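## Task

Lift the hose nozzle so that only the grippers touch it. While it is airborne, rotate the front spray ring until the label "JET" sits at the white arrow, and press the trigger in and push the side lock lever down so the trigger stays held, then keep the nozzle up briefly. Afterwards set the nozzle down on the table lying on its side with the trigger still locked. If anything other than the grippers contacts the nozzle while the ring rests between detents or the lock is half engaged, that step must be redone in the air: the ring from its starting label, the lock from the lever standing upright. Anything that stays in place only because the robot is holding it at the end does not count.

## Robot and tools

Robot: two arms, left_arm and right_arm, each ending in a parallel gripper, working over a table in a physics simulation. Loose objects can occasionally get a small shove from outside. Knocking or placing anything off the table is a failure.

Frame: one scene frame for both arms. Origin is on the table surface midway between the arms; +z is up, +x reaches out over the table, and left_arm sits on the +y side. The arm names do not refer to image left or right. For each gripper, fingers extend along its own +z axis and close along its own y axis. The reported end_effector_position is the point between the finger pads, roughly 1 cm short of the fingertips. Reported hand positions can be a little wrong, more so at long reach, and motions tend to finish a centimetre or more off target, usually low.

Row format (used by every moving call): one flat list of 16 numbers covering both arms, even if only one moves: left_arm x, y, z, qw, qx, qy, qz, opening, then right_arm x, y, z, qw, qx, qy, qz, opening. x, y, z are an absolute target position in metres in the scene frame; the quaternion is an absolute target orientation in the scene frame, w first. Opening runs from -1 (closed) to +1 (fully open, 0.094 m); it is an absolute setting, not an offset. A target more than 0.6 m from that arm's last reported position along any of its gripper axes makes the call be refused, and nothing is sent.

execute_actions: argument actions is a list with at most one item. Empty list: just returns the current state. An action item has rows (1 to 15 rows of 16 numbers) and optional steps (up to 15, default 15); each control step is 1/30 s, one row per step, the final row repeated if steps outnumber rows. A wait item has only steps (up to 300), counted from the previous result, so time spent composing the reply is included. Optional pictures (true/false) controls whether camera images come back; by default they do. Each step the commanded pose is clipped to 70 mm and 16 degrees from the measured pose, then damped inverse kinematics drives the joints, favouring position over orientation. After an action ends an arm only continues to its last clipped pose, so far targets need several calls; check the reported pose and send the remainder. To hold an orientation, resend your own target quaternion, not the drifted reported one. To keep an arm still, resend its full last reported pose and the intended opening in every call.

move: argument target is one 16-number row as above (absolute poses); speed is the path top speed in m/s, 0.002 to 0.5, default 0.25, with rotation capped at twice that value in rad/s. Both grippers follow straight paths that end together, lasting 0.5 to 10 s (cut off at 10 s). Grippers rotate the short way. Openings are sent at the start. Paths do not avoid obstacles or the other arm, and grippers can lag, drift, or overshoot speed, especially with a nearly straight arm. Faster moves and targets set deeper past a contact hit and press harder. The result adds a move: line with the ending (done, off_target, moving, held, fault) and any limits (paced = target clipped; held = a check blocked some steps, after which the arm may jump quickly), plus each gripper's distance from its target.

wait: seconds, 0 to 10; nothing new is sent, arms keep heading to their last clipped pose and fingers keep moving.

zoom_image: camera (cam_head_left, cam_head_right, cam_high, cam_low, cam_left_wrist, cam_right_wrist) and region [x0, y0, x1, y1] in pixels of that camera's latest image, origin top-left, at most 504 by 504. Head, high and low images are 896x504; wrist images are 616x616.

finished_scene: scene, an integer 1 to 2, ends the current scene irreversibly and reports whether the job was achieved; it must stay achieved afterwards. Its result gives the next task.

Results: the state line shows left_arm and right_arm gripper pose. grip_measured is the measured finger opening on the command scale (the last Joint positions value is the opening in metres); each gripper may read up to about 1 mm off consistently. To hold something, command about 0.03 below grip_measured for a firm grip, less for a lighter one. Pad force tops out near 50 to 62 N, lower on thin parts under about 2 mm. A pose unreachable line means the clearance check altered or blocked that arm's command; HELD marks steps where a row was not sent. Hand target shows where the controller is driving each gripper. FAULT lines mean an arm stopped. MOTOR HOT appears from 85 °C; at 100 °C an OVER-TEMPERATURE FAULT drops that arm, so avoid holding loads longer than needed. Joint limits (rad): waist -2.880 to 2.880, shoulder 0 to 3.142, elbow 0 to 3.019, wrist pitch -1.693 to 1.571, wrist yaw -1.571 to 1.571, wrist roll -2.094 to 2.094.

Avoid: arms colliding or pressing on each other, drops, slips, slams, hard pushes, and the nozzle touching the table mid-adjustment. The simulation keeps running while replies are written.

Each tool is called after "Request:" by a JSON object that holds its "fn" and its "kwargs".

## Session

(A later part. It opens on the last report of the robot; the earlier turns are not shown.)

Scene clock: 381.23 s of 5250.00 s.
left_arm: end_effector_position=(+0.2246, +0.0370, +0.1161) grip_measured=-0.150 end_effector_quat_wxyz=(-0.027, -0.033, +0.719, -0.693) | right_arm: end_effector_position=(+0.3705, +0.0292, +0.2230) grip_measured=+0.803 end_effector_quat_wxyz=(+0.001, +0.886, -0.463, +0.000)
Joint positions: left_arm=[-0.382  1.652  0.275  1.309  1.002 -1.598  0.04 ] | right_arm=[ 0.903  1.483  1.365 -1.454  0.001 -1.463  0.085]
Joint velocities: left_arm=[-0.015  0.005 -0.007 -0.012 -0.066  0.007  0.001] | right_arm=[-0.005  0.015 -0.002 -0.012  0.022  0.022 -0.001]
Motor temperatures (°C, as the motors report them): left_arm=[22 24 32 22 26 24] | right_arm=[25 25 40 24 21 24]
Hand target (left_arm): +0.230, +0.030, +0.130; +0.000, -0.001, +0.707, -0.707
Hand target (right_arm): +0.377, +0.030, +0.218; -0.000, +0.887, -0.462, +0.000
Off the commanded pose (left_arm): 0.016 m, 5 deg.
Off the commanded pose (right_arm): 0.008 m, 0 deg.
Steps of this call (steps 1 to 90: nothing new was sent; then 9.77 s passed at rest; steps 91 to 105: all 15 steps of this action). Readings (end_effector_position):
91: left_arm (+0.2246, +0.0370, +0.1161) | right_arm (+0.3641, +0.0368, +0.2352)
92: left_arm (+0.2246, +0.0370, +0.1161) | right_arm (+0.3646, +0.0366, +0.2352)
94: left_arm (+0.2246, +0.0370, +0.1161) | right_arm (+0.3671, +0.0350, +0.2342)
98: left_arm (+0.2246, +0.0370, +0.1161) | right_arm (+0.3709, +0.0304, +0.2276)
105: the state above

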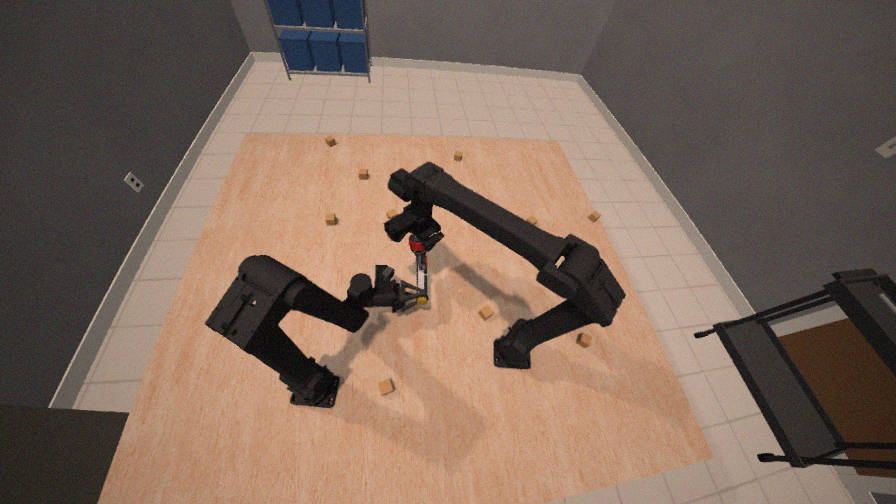

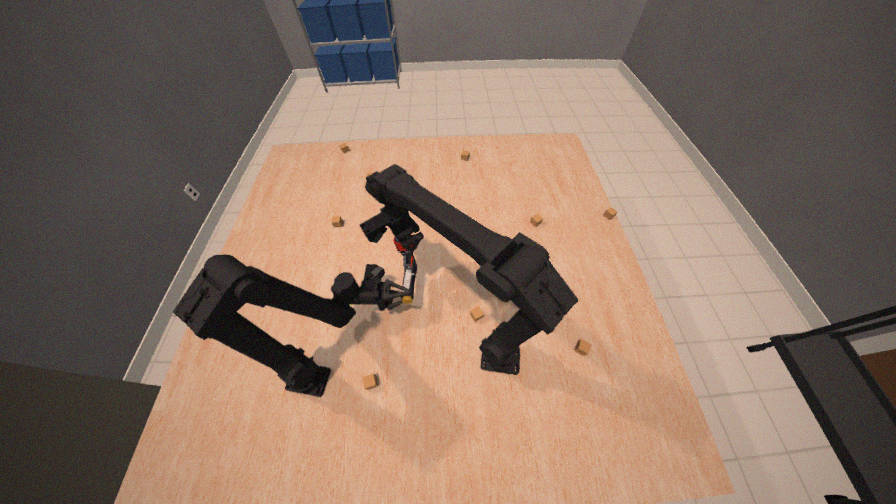

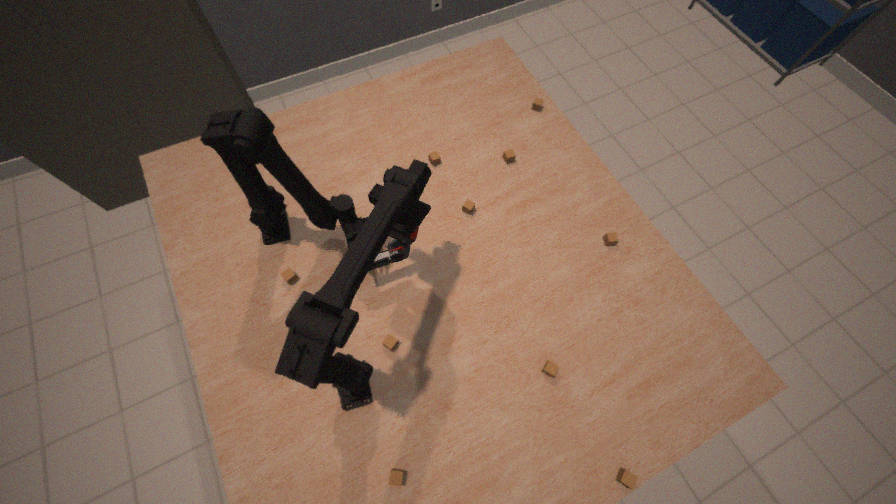

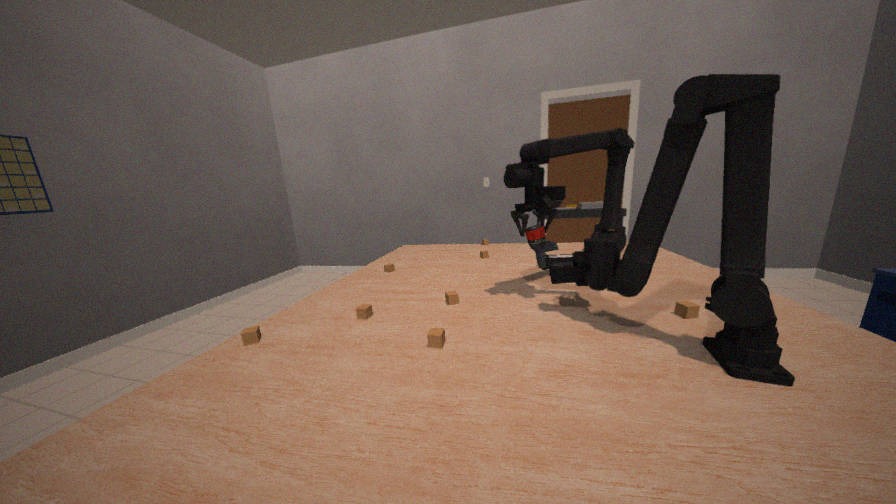

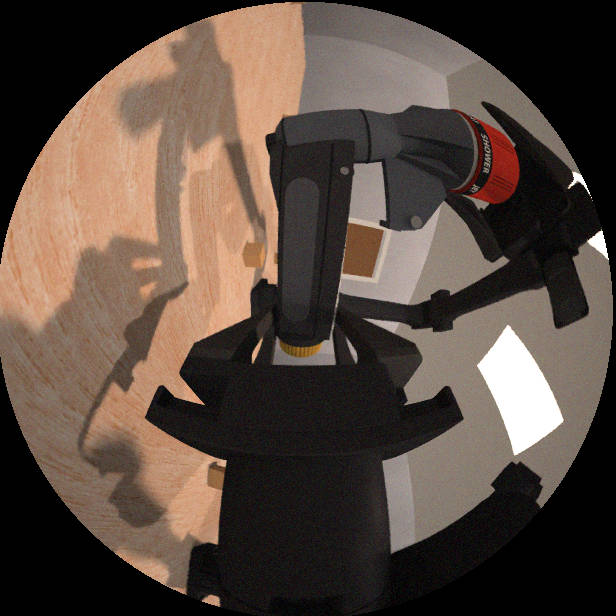

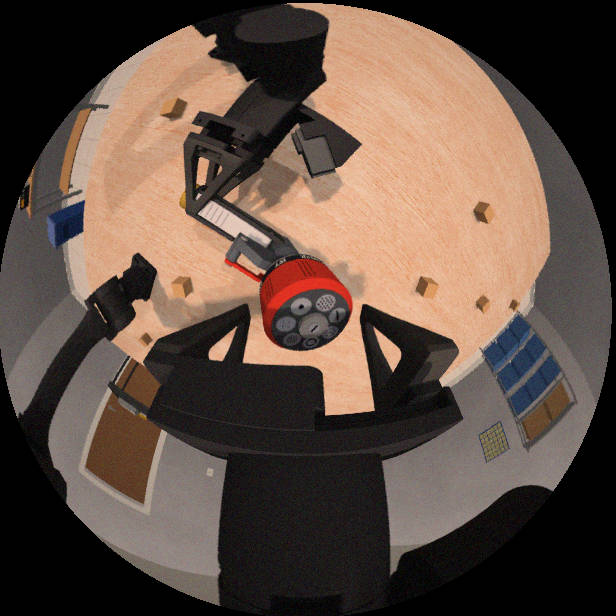

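Request:
{"fn": "execute_actions", "kwargs": {"actions": [{"rows":[[0.23,0.03,0.13,0,0,0.707,-0.707,-0.6,0.377,0.030,0.216,0,-0.887,0.462,0,0.7],[0.23,0.03,0.13,0,0,0.707,-0.707,-0.6,0.377,0.030,0.214,0,-0.887,0.462,0,0.6],[0.23,0.03,0.13,0,0,0.707,-0.707,-0.6,0.377,0.030,0.212,0,-0.887,0.462,0,0.55],[0.23,0.03,0.13,0,0,0.707,-0.707,-0.6,0.377,0.030,0.211,0,-0.887,0.462,0,0.5],[0.23,0.03,0.13,0,0,0.707,-0.707,-0.6,0.377,0.030,0.211,0,-0.887,0.462,0,0.45],[0.23,0.03,0.13,0,0,0.707,-0.707,-0.6,0.377,0.030,0.211,0,-0.887,0.462,0,0.4],[0.23,0.03,0.13,0,0,0.707,-0.707,-0.6,0.377,0.030,0.211,0,-0.887,0.462,0,0.35],[0.23,0.03,0.13,0,0,0.707,-0.707,-0.6,0.377,0.030,0.211,0,-0.887,0.462,0,0.3],[0.23,0.03,0.13,0,0,0.707,-0.707,-0.6,0.377,0.030,0.211,0,-0.887,0.462,0,0.25],[0.23,0.03,0.13,0,0,0.707,-0.707,-0.6,0.377,0.030,0.211,0,-0.887,0.462,0,0.2],[0.23,0.03,0.13,0,0,0.707,-0.707,-0.6,0.377,0.030,0.211,0,-0.887,0.462,0,0.15],[0.23,0.03,0.13,0,0,0.707,-0.707,-0.6,0.377,0.030,0.211,0,-0.887,0.462,0,0.1]],"steps":15}]}}

Scene clock: 398.57 s of 5250.00 s.
left_arm: end_effector_position=(+0.2248, +0.0369, +0.1155) grip_measured=-0.150 end_effector_quat_wxyz=(-0.027, -0.034, +0.720, -0.693) | right_arm: end_effector_position=(+0.3706, +0.0294, +0.2179) grip_measured=+0.308 end_effector_quat_wxyz=(-0.001, +0.887, -0.462, +0.001)
Joint positions: left_arm=[-0.382  1.654  0.275  1.309  1.    -1.598  0.04 ] | right_arm=[ 0.903  1.483  1.352 -1.437  0.001 -1.465  0.061]
Joint velocities: left_arm=[ 0.005  0.015  0.002 -0.002 -0.007 -0.007  0.   ] | right_arm=[-0.024 -0.005 -0.017  0.002  0.051 -0.022 -0.001]
Motor temperatures (°C, as the motors report them): left_arm=[22 24 31 22 26 24] | right_arm=[25 25 40 24 21 24]
Hand target (left_arm): +0.230, +0.030, +0.130; -0.000, -0.001, +0.707, -0.707
Hand target (right_arm): +0.377, +0.030, +0.211; -0.000, +0.887, -0.462, -0.000
Off the commanded pose (left_arm): 0.017 m, 5 deg.
Off the commanded pose (right_arm): 0.009 m, 0 deg.
Steps of this call (steps 1 to 90: nothing new was sent; then 13.83 s passed at rest; steps 91 to 105: all 15 steps of this action). Readings (end_effector_position):
91: left_arm (+0.2246, +0.0370, +0.1161) | right_arm (+0.3707, +0.0294, +0.2230)
92: left_arm (+0.2246, +0.0370, +0.1161) | right_arm (+0.3710, +0.0296, +0.2227)
94: left_arm (+0.2246, +0.0370, +0.1161) | right_arm (+0.3715, +0.0300, +0.2211)
98: left_arm (+0.2248, +0.0369, +0.1158) | right_arm (+0.3706, +0.0294, +0.2179)
105: the state above

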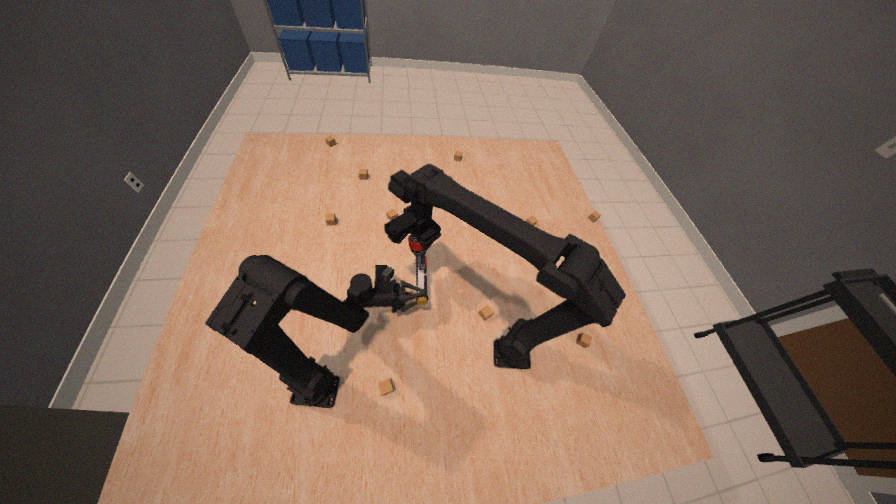

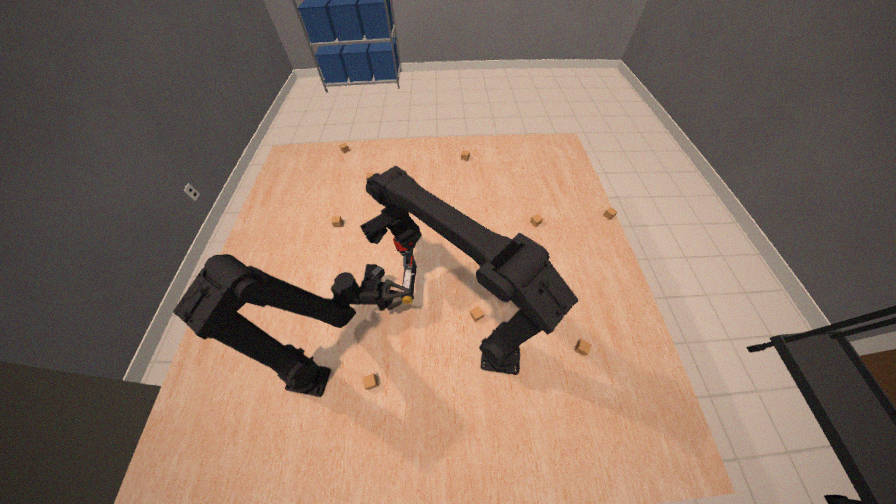

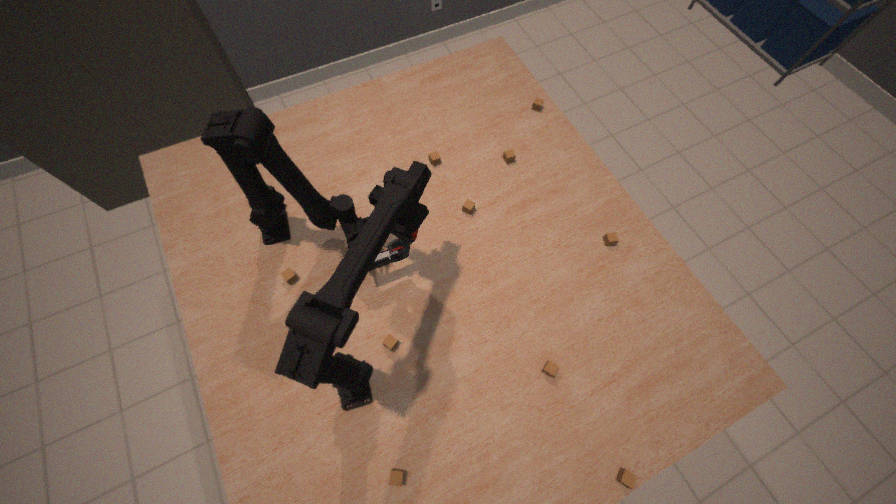

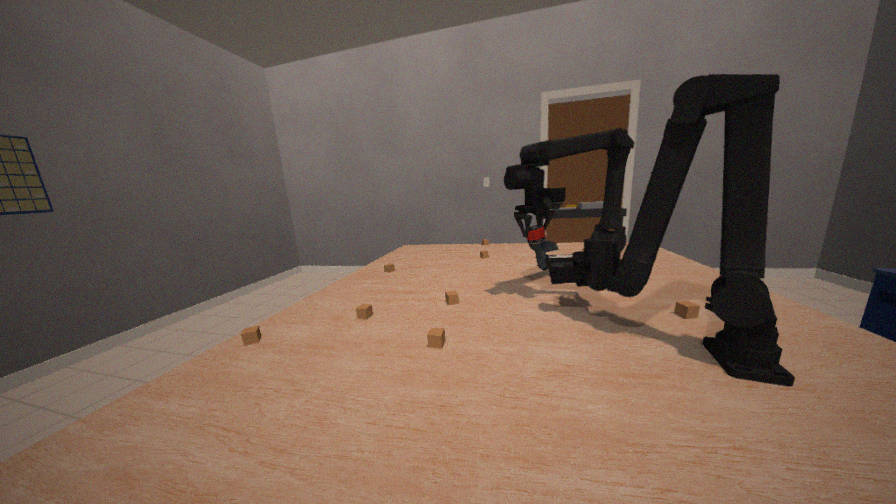

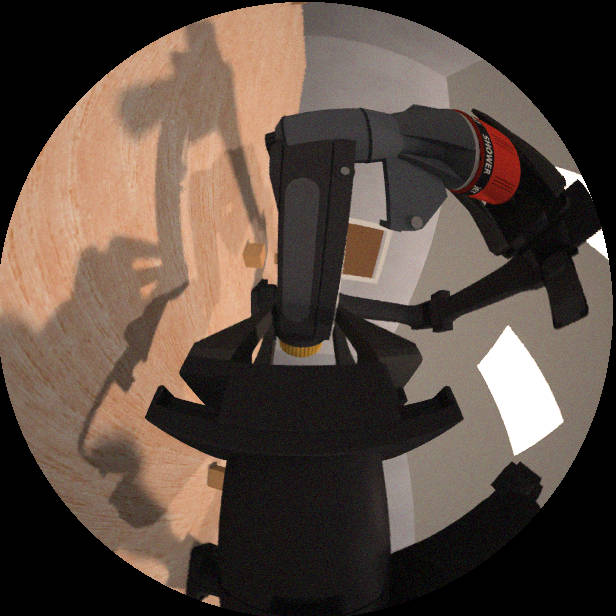

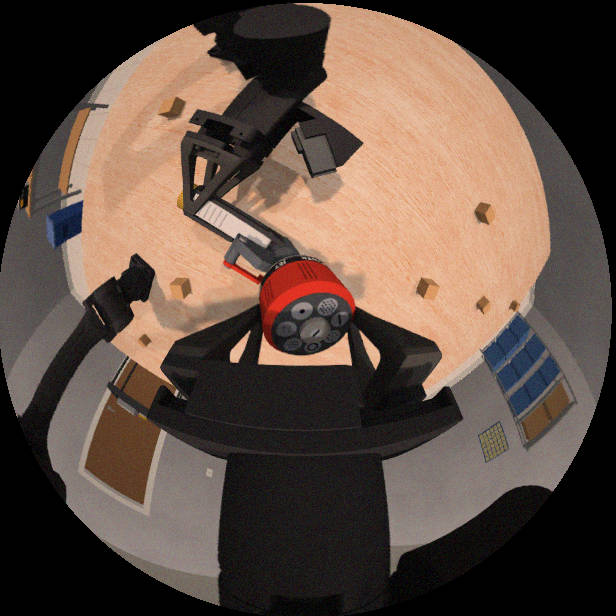

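Request:
{"fn": "execute_actions", "kwargs": {"actions": [{"rows":[[0.23,0.03,0.13,0,0,0.707,-0.707,-0.6,0.377,0.030,0.213,0,-0.887,0.462,0,0.05],[0.23,0.03,0.13,0,0,0.707,-0.707,-0.6,0.377,0.030,0.213,0,-0.887,0.462,0,0.05],[0.23,0.03,0.13,0,0,0.707,-0.707,-0.6,0.377,0.030,0.213,0,-0.8695,0.4939,0,0.05],[0.23,0.03,0.13,0,0,0.707,-0.707,-0.6,0.377,0.030,0.213,0,-0.8508,0.5255,0,0.05],[0.23,0.03,0.13,0,0,0.707,-0.707,-0.6,0.377,0.030,0.213,0,-0.832,0.5548,0,0.05],[0.23,0.03,0.13,0,0,0.707,-0.707,-0.6,0.377,0.030,0.213,0,-0.8111,0.585,0,0.05],[0.23,0.03,0.13,0,0,0.707,-0.707,-0.6,0.377,0.030,0.213,0,-0.7891,0.6143,0,0.05],[0.23,0.03,0.13,0,0,0.707,-0.707,-0.6,0.377,0.030,0.213,0,-0.766,0.6428,0,0.05],[0.23,0.03,0.13,0,0,0.707,-0.707,-0.6,0.377,0.030,0.213,0,-0.7431,0.6691,0,0.05],[0.23,0.03,0.13,0,0,0.707,-0.707,-0.6,0.377,0.030,0.213,0,-0.7181,0.6959,0,0.05],[0.23,0.03,0.13,0,0,0.707,-0.707,-0.6,0.377,0.030,0.213,0,-0.6921,0.7218,0,0.05],[0.23,0.03,0.13,0,0,0.707,-0.707,-0.6,0.377,0.030,0.213,0,-0.6652,0.7466,0,0.05],[0.23,0.03,0.13,0,0,0.707,-0.707,-0.6,0.377,0.030,0.213,0,-0.6374,0.7705,0,0.05],[0.23,0.03,0.13,0,0,0.707,-0.707,-0.6,0.377,0.030,0.213,0,-0.6101,0.7923,0,0.05],[0.23,0.03,0.13,0,0,0.707,-0.707,-0.6,0.377,0.030,0.213,0,-0.5807,0.8141,0,0.05]],"steps":15}]}}

Scene clock: 415.60 s of 5250.00 s.
left_arm: end_effector_position=(+0.2262, +0.0369, +0.1152) grip_measured=-0.150 end_effector_quat_wxyz=(-0.024, -0.037, +0.720, -0.693) | right_arm: end_effector_position=(+0.3686, +0.0315, +0.2178) grip_measured=+0.308 end_effector_quat_wxyz=(-0.002, +0.755, -0.655, -0.008)
Joint positions: left_arm=[-0.382  1.654  0.275  1.309  0.992 -1.598  0.04 ] | right_arm=[ 0.903  1.483  1.352 -1.437 -0.016 -0.996  0.061]
Joint velocities: left_arm=[-0.015 -0.005  0.002 -0.007 -0.051 -0.007  0.001] | right_arm=[-0.005 -0.005 -0.012 -0.007 -0.051  1.282 -0.001]
Motor temperatures (°C, as the motors report them): left_arm=[22 24 31 22 25 24] | right_arm=[25 25 40 24 21 24]
Hand target (left_arm): +0.230, +0.030, +0.130; +0.000, -0.001, +0.707, -0.707
Hand target (right_arm): +0.377, +0.030, +0.213; -0.002, +0.681, -0.732, -0.008
Off the commanded pose (left_arm): 0.017 m, 6 deg.
Off the commanded pose (right_arm): 0.010 m, 27 deg; orientation clipped at the last step of the last action.
Steps of this call (steps 1 to 90: nothing new was sent; then 13.53 s passed at rest; steps 91 to 105: all 15 steps of this action). Readings (end_effector_position):
91: left_arm (+0.2248, +0.0369, +0.1155) | right_arm (+0.3706, +0.0294, +0.2179)
92: left_arm (+0.2248, +0.0369, +0.1155) | right_arm (+0.3706, +0.0294, +0.2179)
94: left_arm (+0.2249, +0.0369, +0.1155) | right_arm (+0.3706, +0.0294, +0.2179)
98: left_arm (+0.2253, +0.0369, +0.1154) | right_arm (+0.3698, +0.0304, +0.2180)
105: the state above

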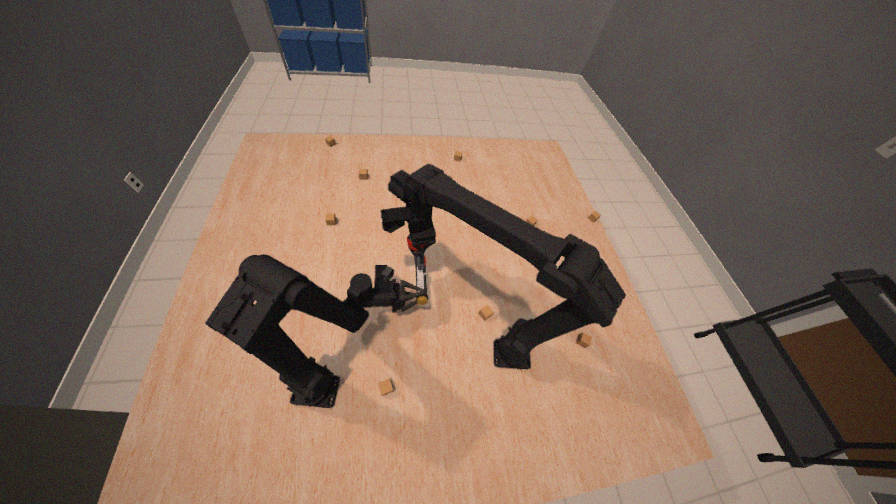

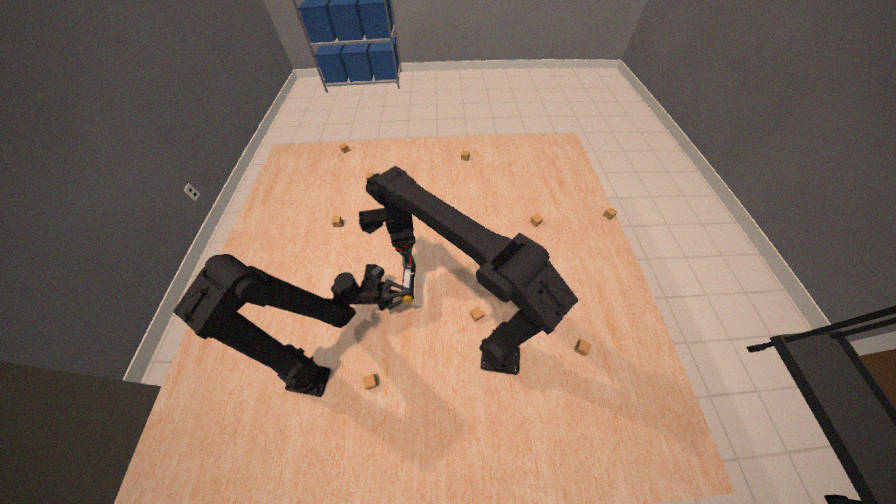

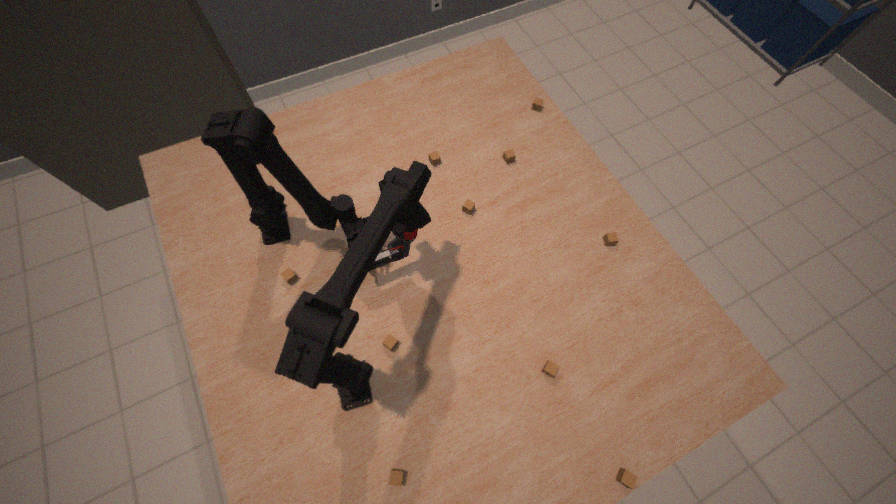

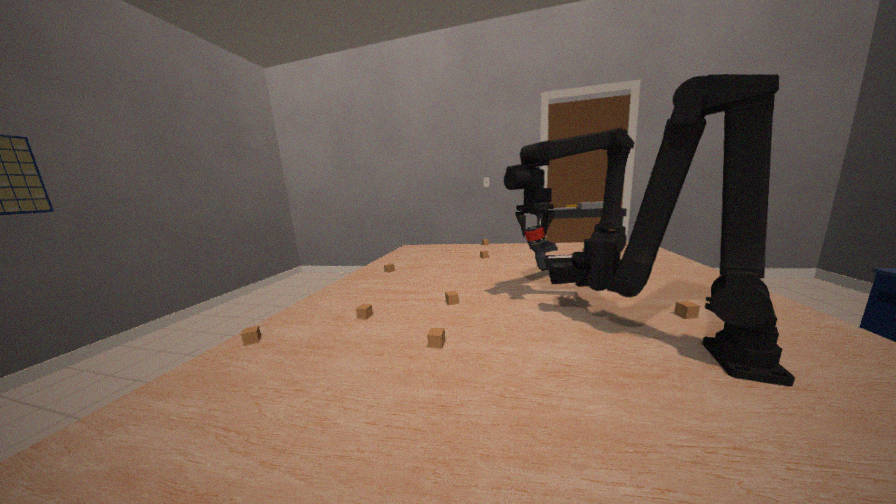

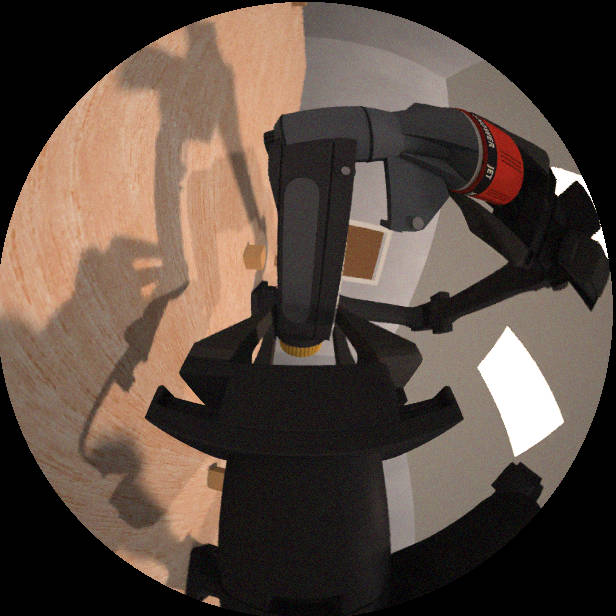

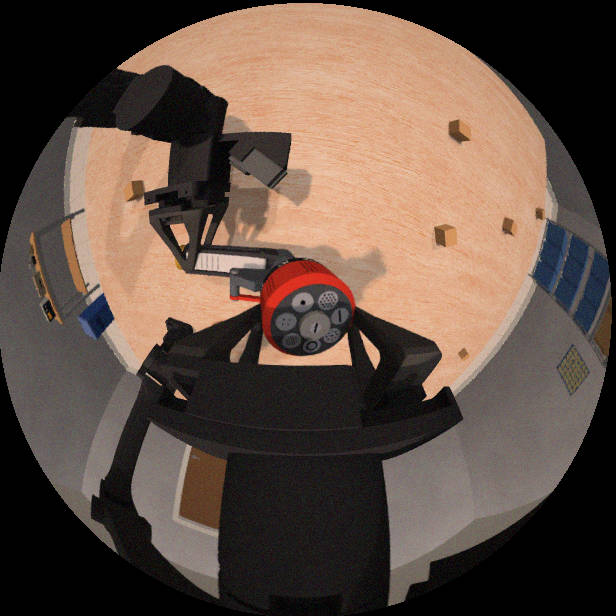

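Request:
{"fn": "move", "kwargs": {"target": [0.23,0.03,0.13,0,0,0.707,-0.707,-0.6,0.377,0.030,0.213,0,0.2756,0.9613,0,0.05], "speed": 0.25}}

Scene clock: 432.07 s of 5250.00 s.
left_arm: end_effector_position=(+0.2245, +0.0371, +0.1135) grip_measured=-0.170 end_effector_quat_wxyz=(-0.017, -0.024, +0.721, -0.692) | right_arm: end_effector_position=(+0.3625, +0.0208, +0.2098) grip_measured=+0.211 end_effector_quat_wxyz=(-0.009, +0.238, +0.971, -0.020)
Joint positions: left_arm=[-0.382  1.658  0.274  1.307  1.    -1.564  0.039] | right_arm=[ 0.903  1.484  1.331 -1.46   0.007  1.197  0.057]
Joint velocities: left_arm=[ 0.005  0.005 -0.007  0.002  0.037  0.037  0.001] | right_arm=[-0.005 -0.015 -0.007  0.002  0.007 -0.081 -0.001]
Motor temperatures (°C, as the motors report them): left_arm=[22 24 31 22 26 24] | right_arm=[25 25 40 24 21 24]
Hand target (left_arm): +0.230, +0.030, +0.130; -0.000, -0.001, +0.707, -0.707
Hand target (right_arm): +0.377, +0.030, +0.213; -0.001, +0.275, +0.962, +0.000
Off the commanded pose (left_arm): 0.019 m, 4 deg.
Off the commanded pose (right_arm): 0.018 m, 5 deg.
After step 90, 8.73 s passed at rest.
move: off_target (left_arm, right_arm)

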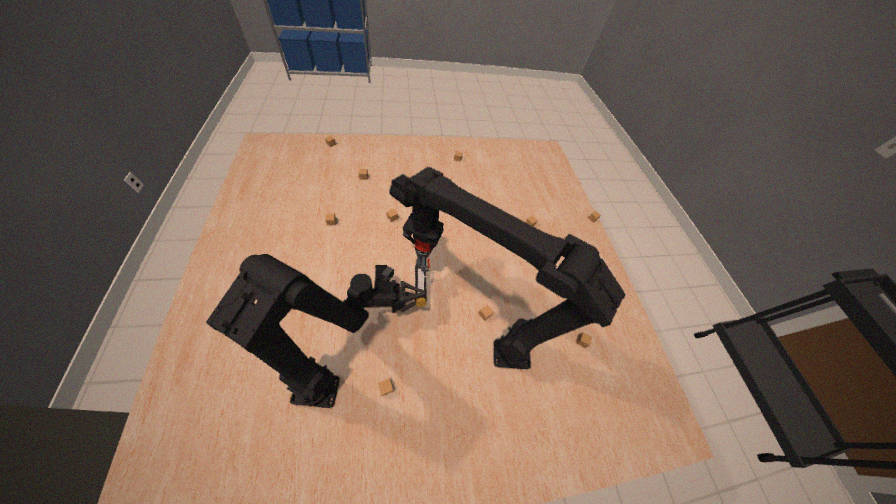

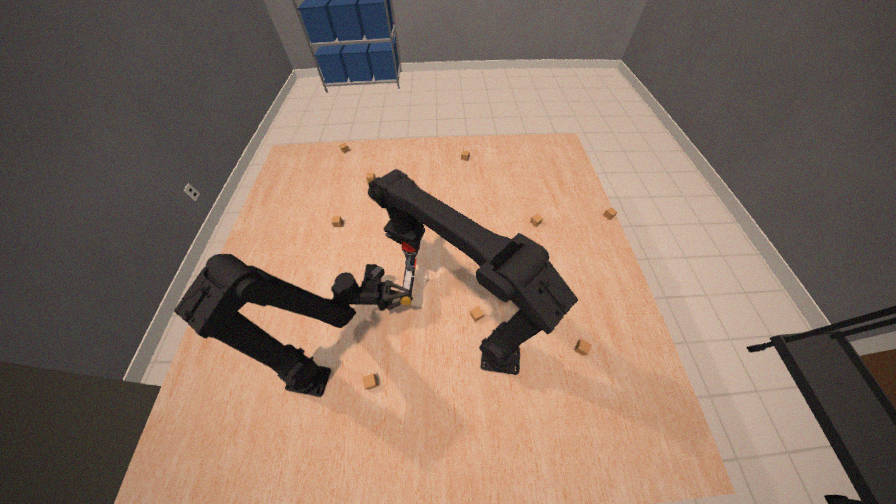

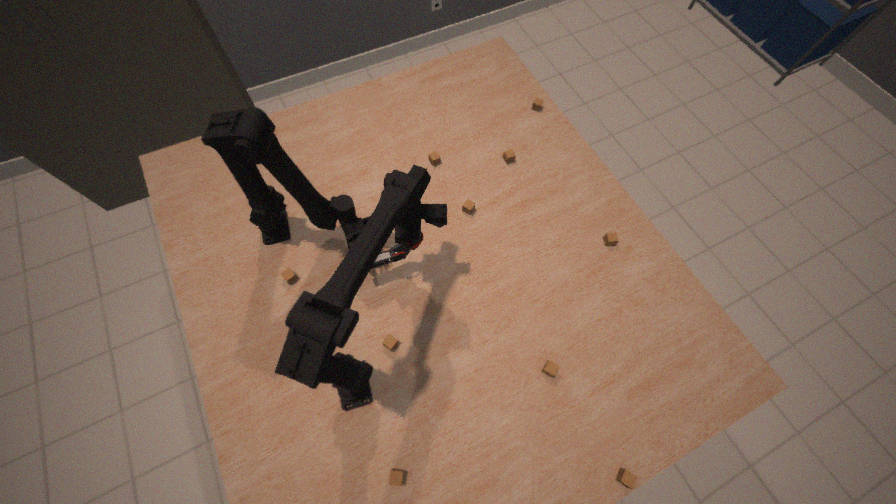

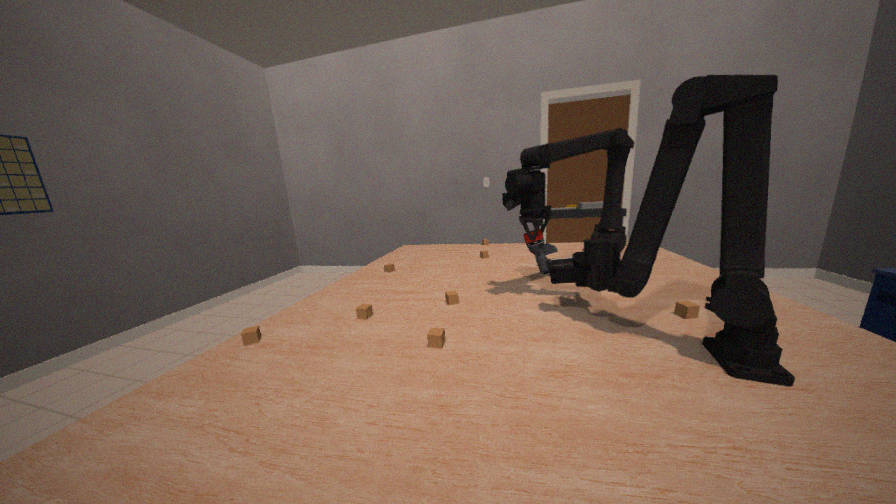

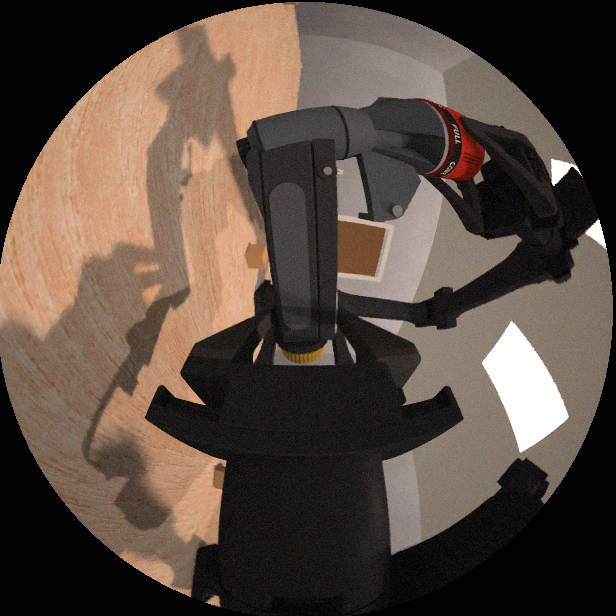

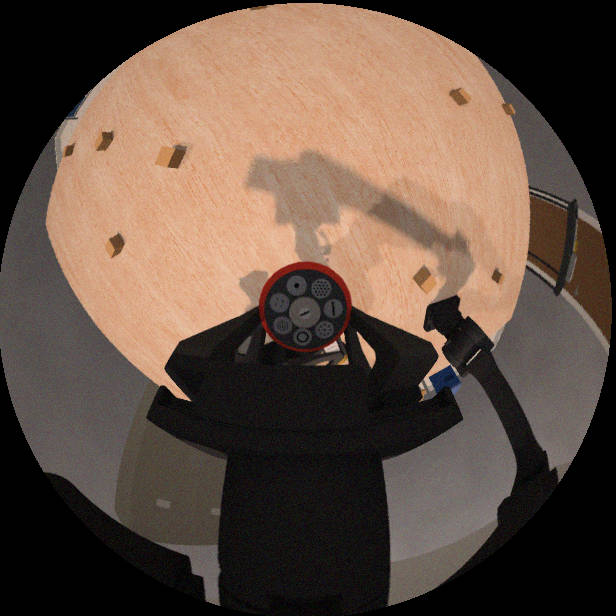

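Request:
{"fn": "zoom_image", "kwargs": {"camera": "cam_left_wrist", "region": [380,80,520,220]}}

Region (380, 80, 520, 220) of cam_left_wrist's 616x616 image, scaled by 3.600, with more detail than that image has.

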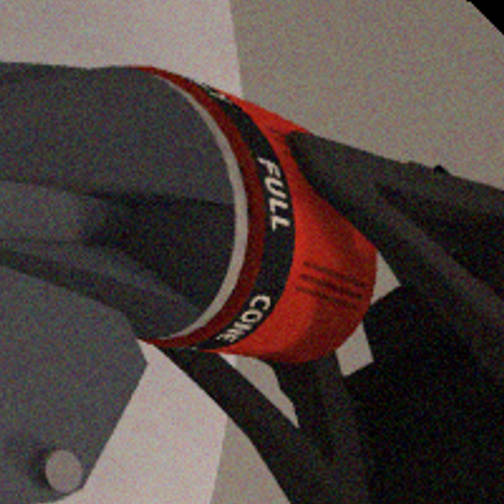

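Request:
{"fn": "execute_actions", "kwargs": {"actions": [{"rows":[[0.23,0.03,0.13,0,0,0.707,-0.707,-0.6,0.370,0.024,0.213,0,0.245,0.9695,0,0.15],[0.23,0.03,0.13,0,0,0.707,-0.707,-0.6,0.370,0.024,0.213,0,0.245,0.9695,0,0.25],[0.23,0.03,0.13,0,0,0.707,-0.707,-0.6,0.370,0.024,0.213,0,0.245,0.9695,0,0.35],[0.23,0.03,0.13,0,0,0.707,-0.707,-0.6,0.370,0.024,0.213,0,0.245,0.9695,0,0.5],[0.23,0.03,0.13,0,0,0.707,-0.707,-0.6,0.370,0.024,0.213,0,0.245,0.9695,0,0.7],[0.23,0.03,0.13,0,0,0.707,-0.707,-0.6,0.370,0.024,0.213,0,0.245,0.9695,0,0.9],[0.23,0.03,0.13,0,0,0.707,-0.707,-0.6,0.370,0.024,0.22,0,0.245,0.9695,0,0.9],[0.23,0.03,0.13,0,0,0.707,-0.707,-0.6,0.370,0.024,0.23,0,0.245,0.9695,0,0.9],[0.23,0.03,0.13,0,0,0.707,-0.707,-0.6,0.370,0.024,0.24,0,0.245,0.9695,0,0.9],[0.23,0.03,0.13,0,0,0.707,-0.707,-0.6,0.370,0.024,0.25,0,0.245,0.9695,0,0.9],[0.23,0.03,0.13,0,0,0.707,-0.707,-0.6,0.370,0.024,0.26,0,0.245,0.9695,0,0.9]],"steps":15}]}}

Scene clock: 456.93 s of 5250.00 s.
left_arm: end_effector_position=(+0.2240, +0.0369, +0.1144) grip_measured=-0.182 end_effector_quat_wxyz=(-0.022, -0.027, +0.720, -0.693) | right_arm: end_effector_position=(+0.3615, +0.0208, +0.2327) grip_measured=+0.897 end_effector_quat_wxyz=(-0.014, +0.236, +0.972, -0.022)
Joint positions: left_arm=[-0.383  1.658  0.274  1.312  1.002 -1.579  0.038] | right_arm=[ 0.903  1.48   1.387 -1.529  0.002  1.192  0.089]
Joint velocities: left_arm=[-0.015 -0.005 -0.012 -0.002 -0.007  0.007 -0.   ] | right_arm=[-0.005 -0.044  0.252 -0.085 -0.007 -0.022  0.   ]
Motor temperatures (°C, as the motors report them): left_arm=[22 24 31 22 26 23] | right_arm=[25 25 41 24 21 25]
Hand target (left_arm): +0.230, +0.030, +0.130; +0.000, -0.000, +0.707, -0.707
Hand target (right_arm): +0.368, +0.023, +0.260; +0.000, +0.245, +0.970, +0.000
Off the commanded pose (left_arm): 0.018 m, 5 deg.
Off the commanded pose (right_arm): 0.029 m, 3 deg.
Steps of this call (steps 1 to 90: nothing new was sent; then 21.37 s passed at rest; steps 91 to 105: all 15 steps of this action). Readings (end_effector_position):
91: left_arm (+0.2245, +0.0371, +0.1135) | right_arm (+0.3621, +0.0204, +0.2092)
92: left_arm (+0.2243, +0.0371, +0.1136) | right_arm (+0.3615, +0.0205, +0.2085)
94: left_arm (+0.2239, +0.0369, +0.1144) | right_arm (+0.3626, +0.0215, +0.2076)
98: left_arm (+0.2240, +0.0369, +0.1144) | right_arm (+0.3638, +0.0228, +0.2075)
105: the state above

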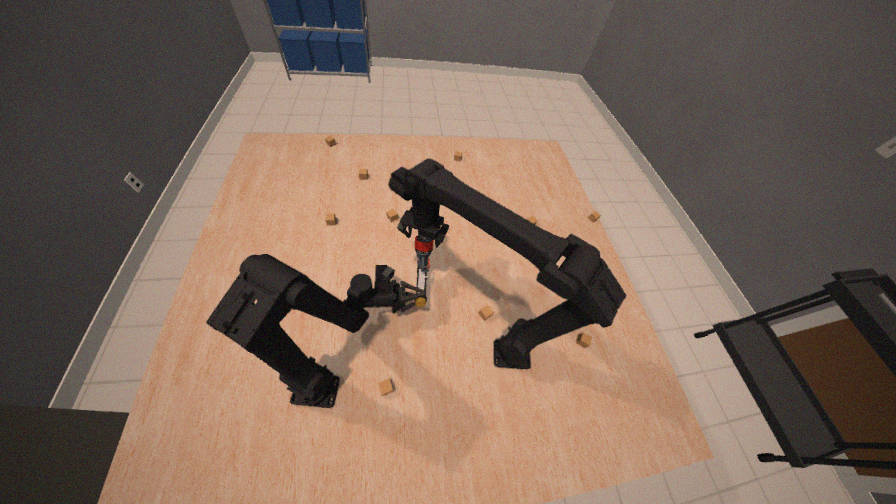

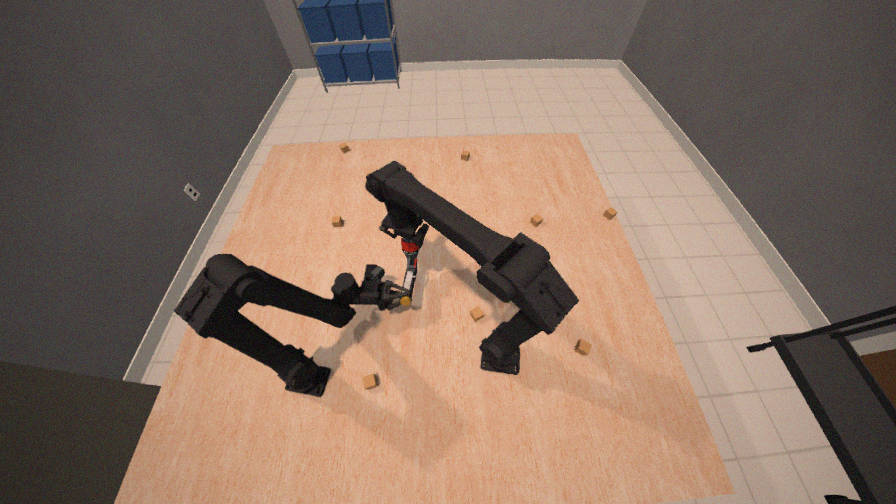

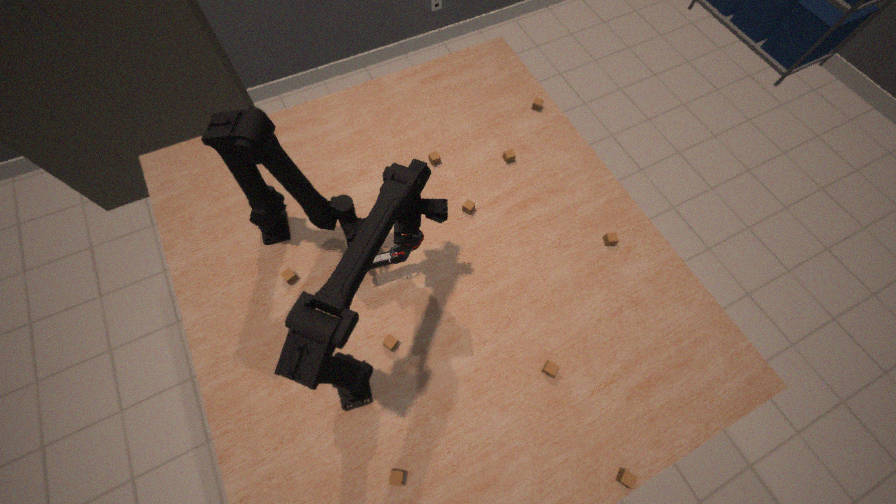

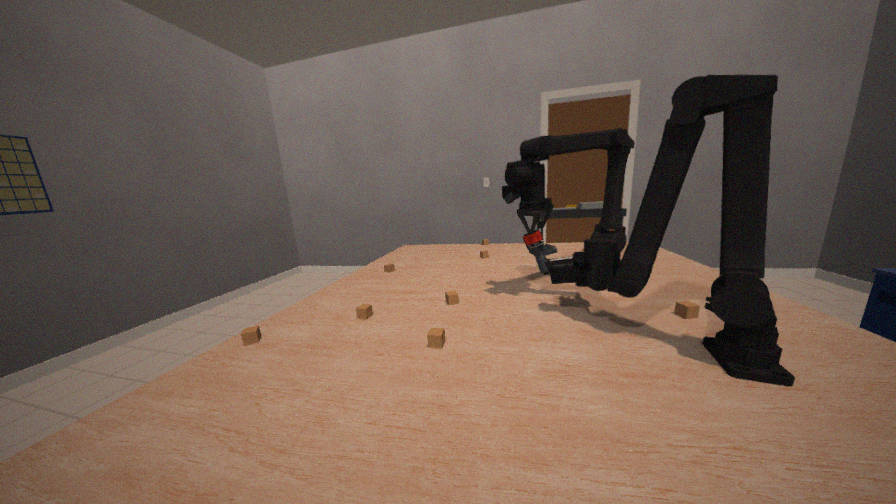

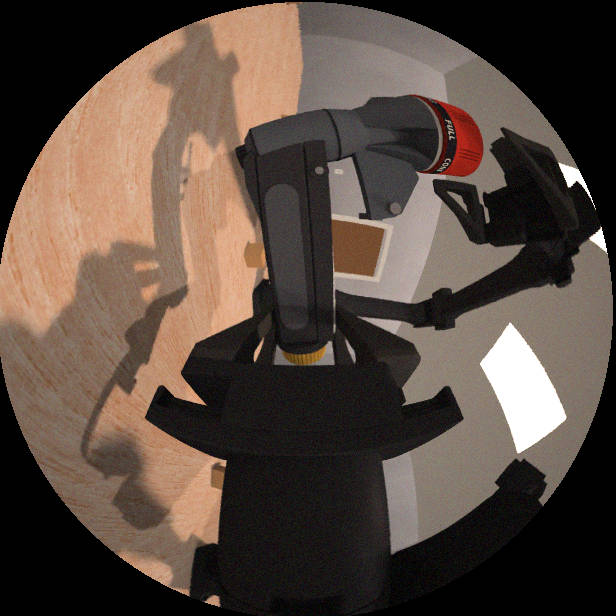

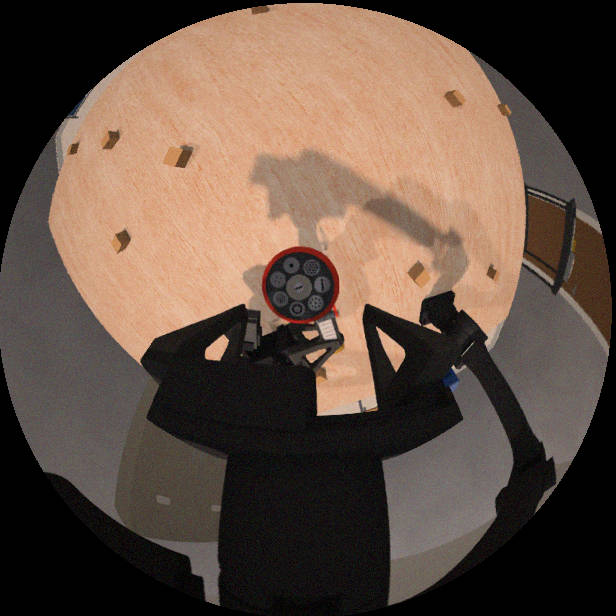

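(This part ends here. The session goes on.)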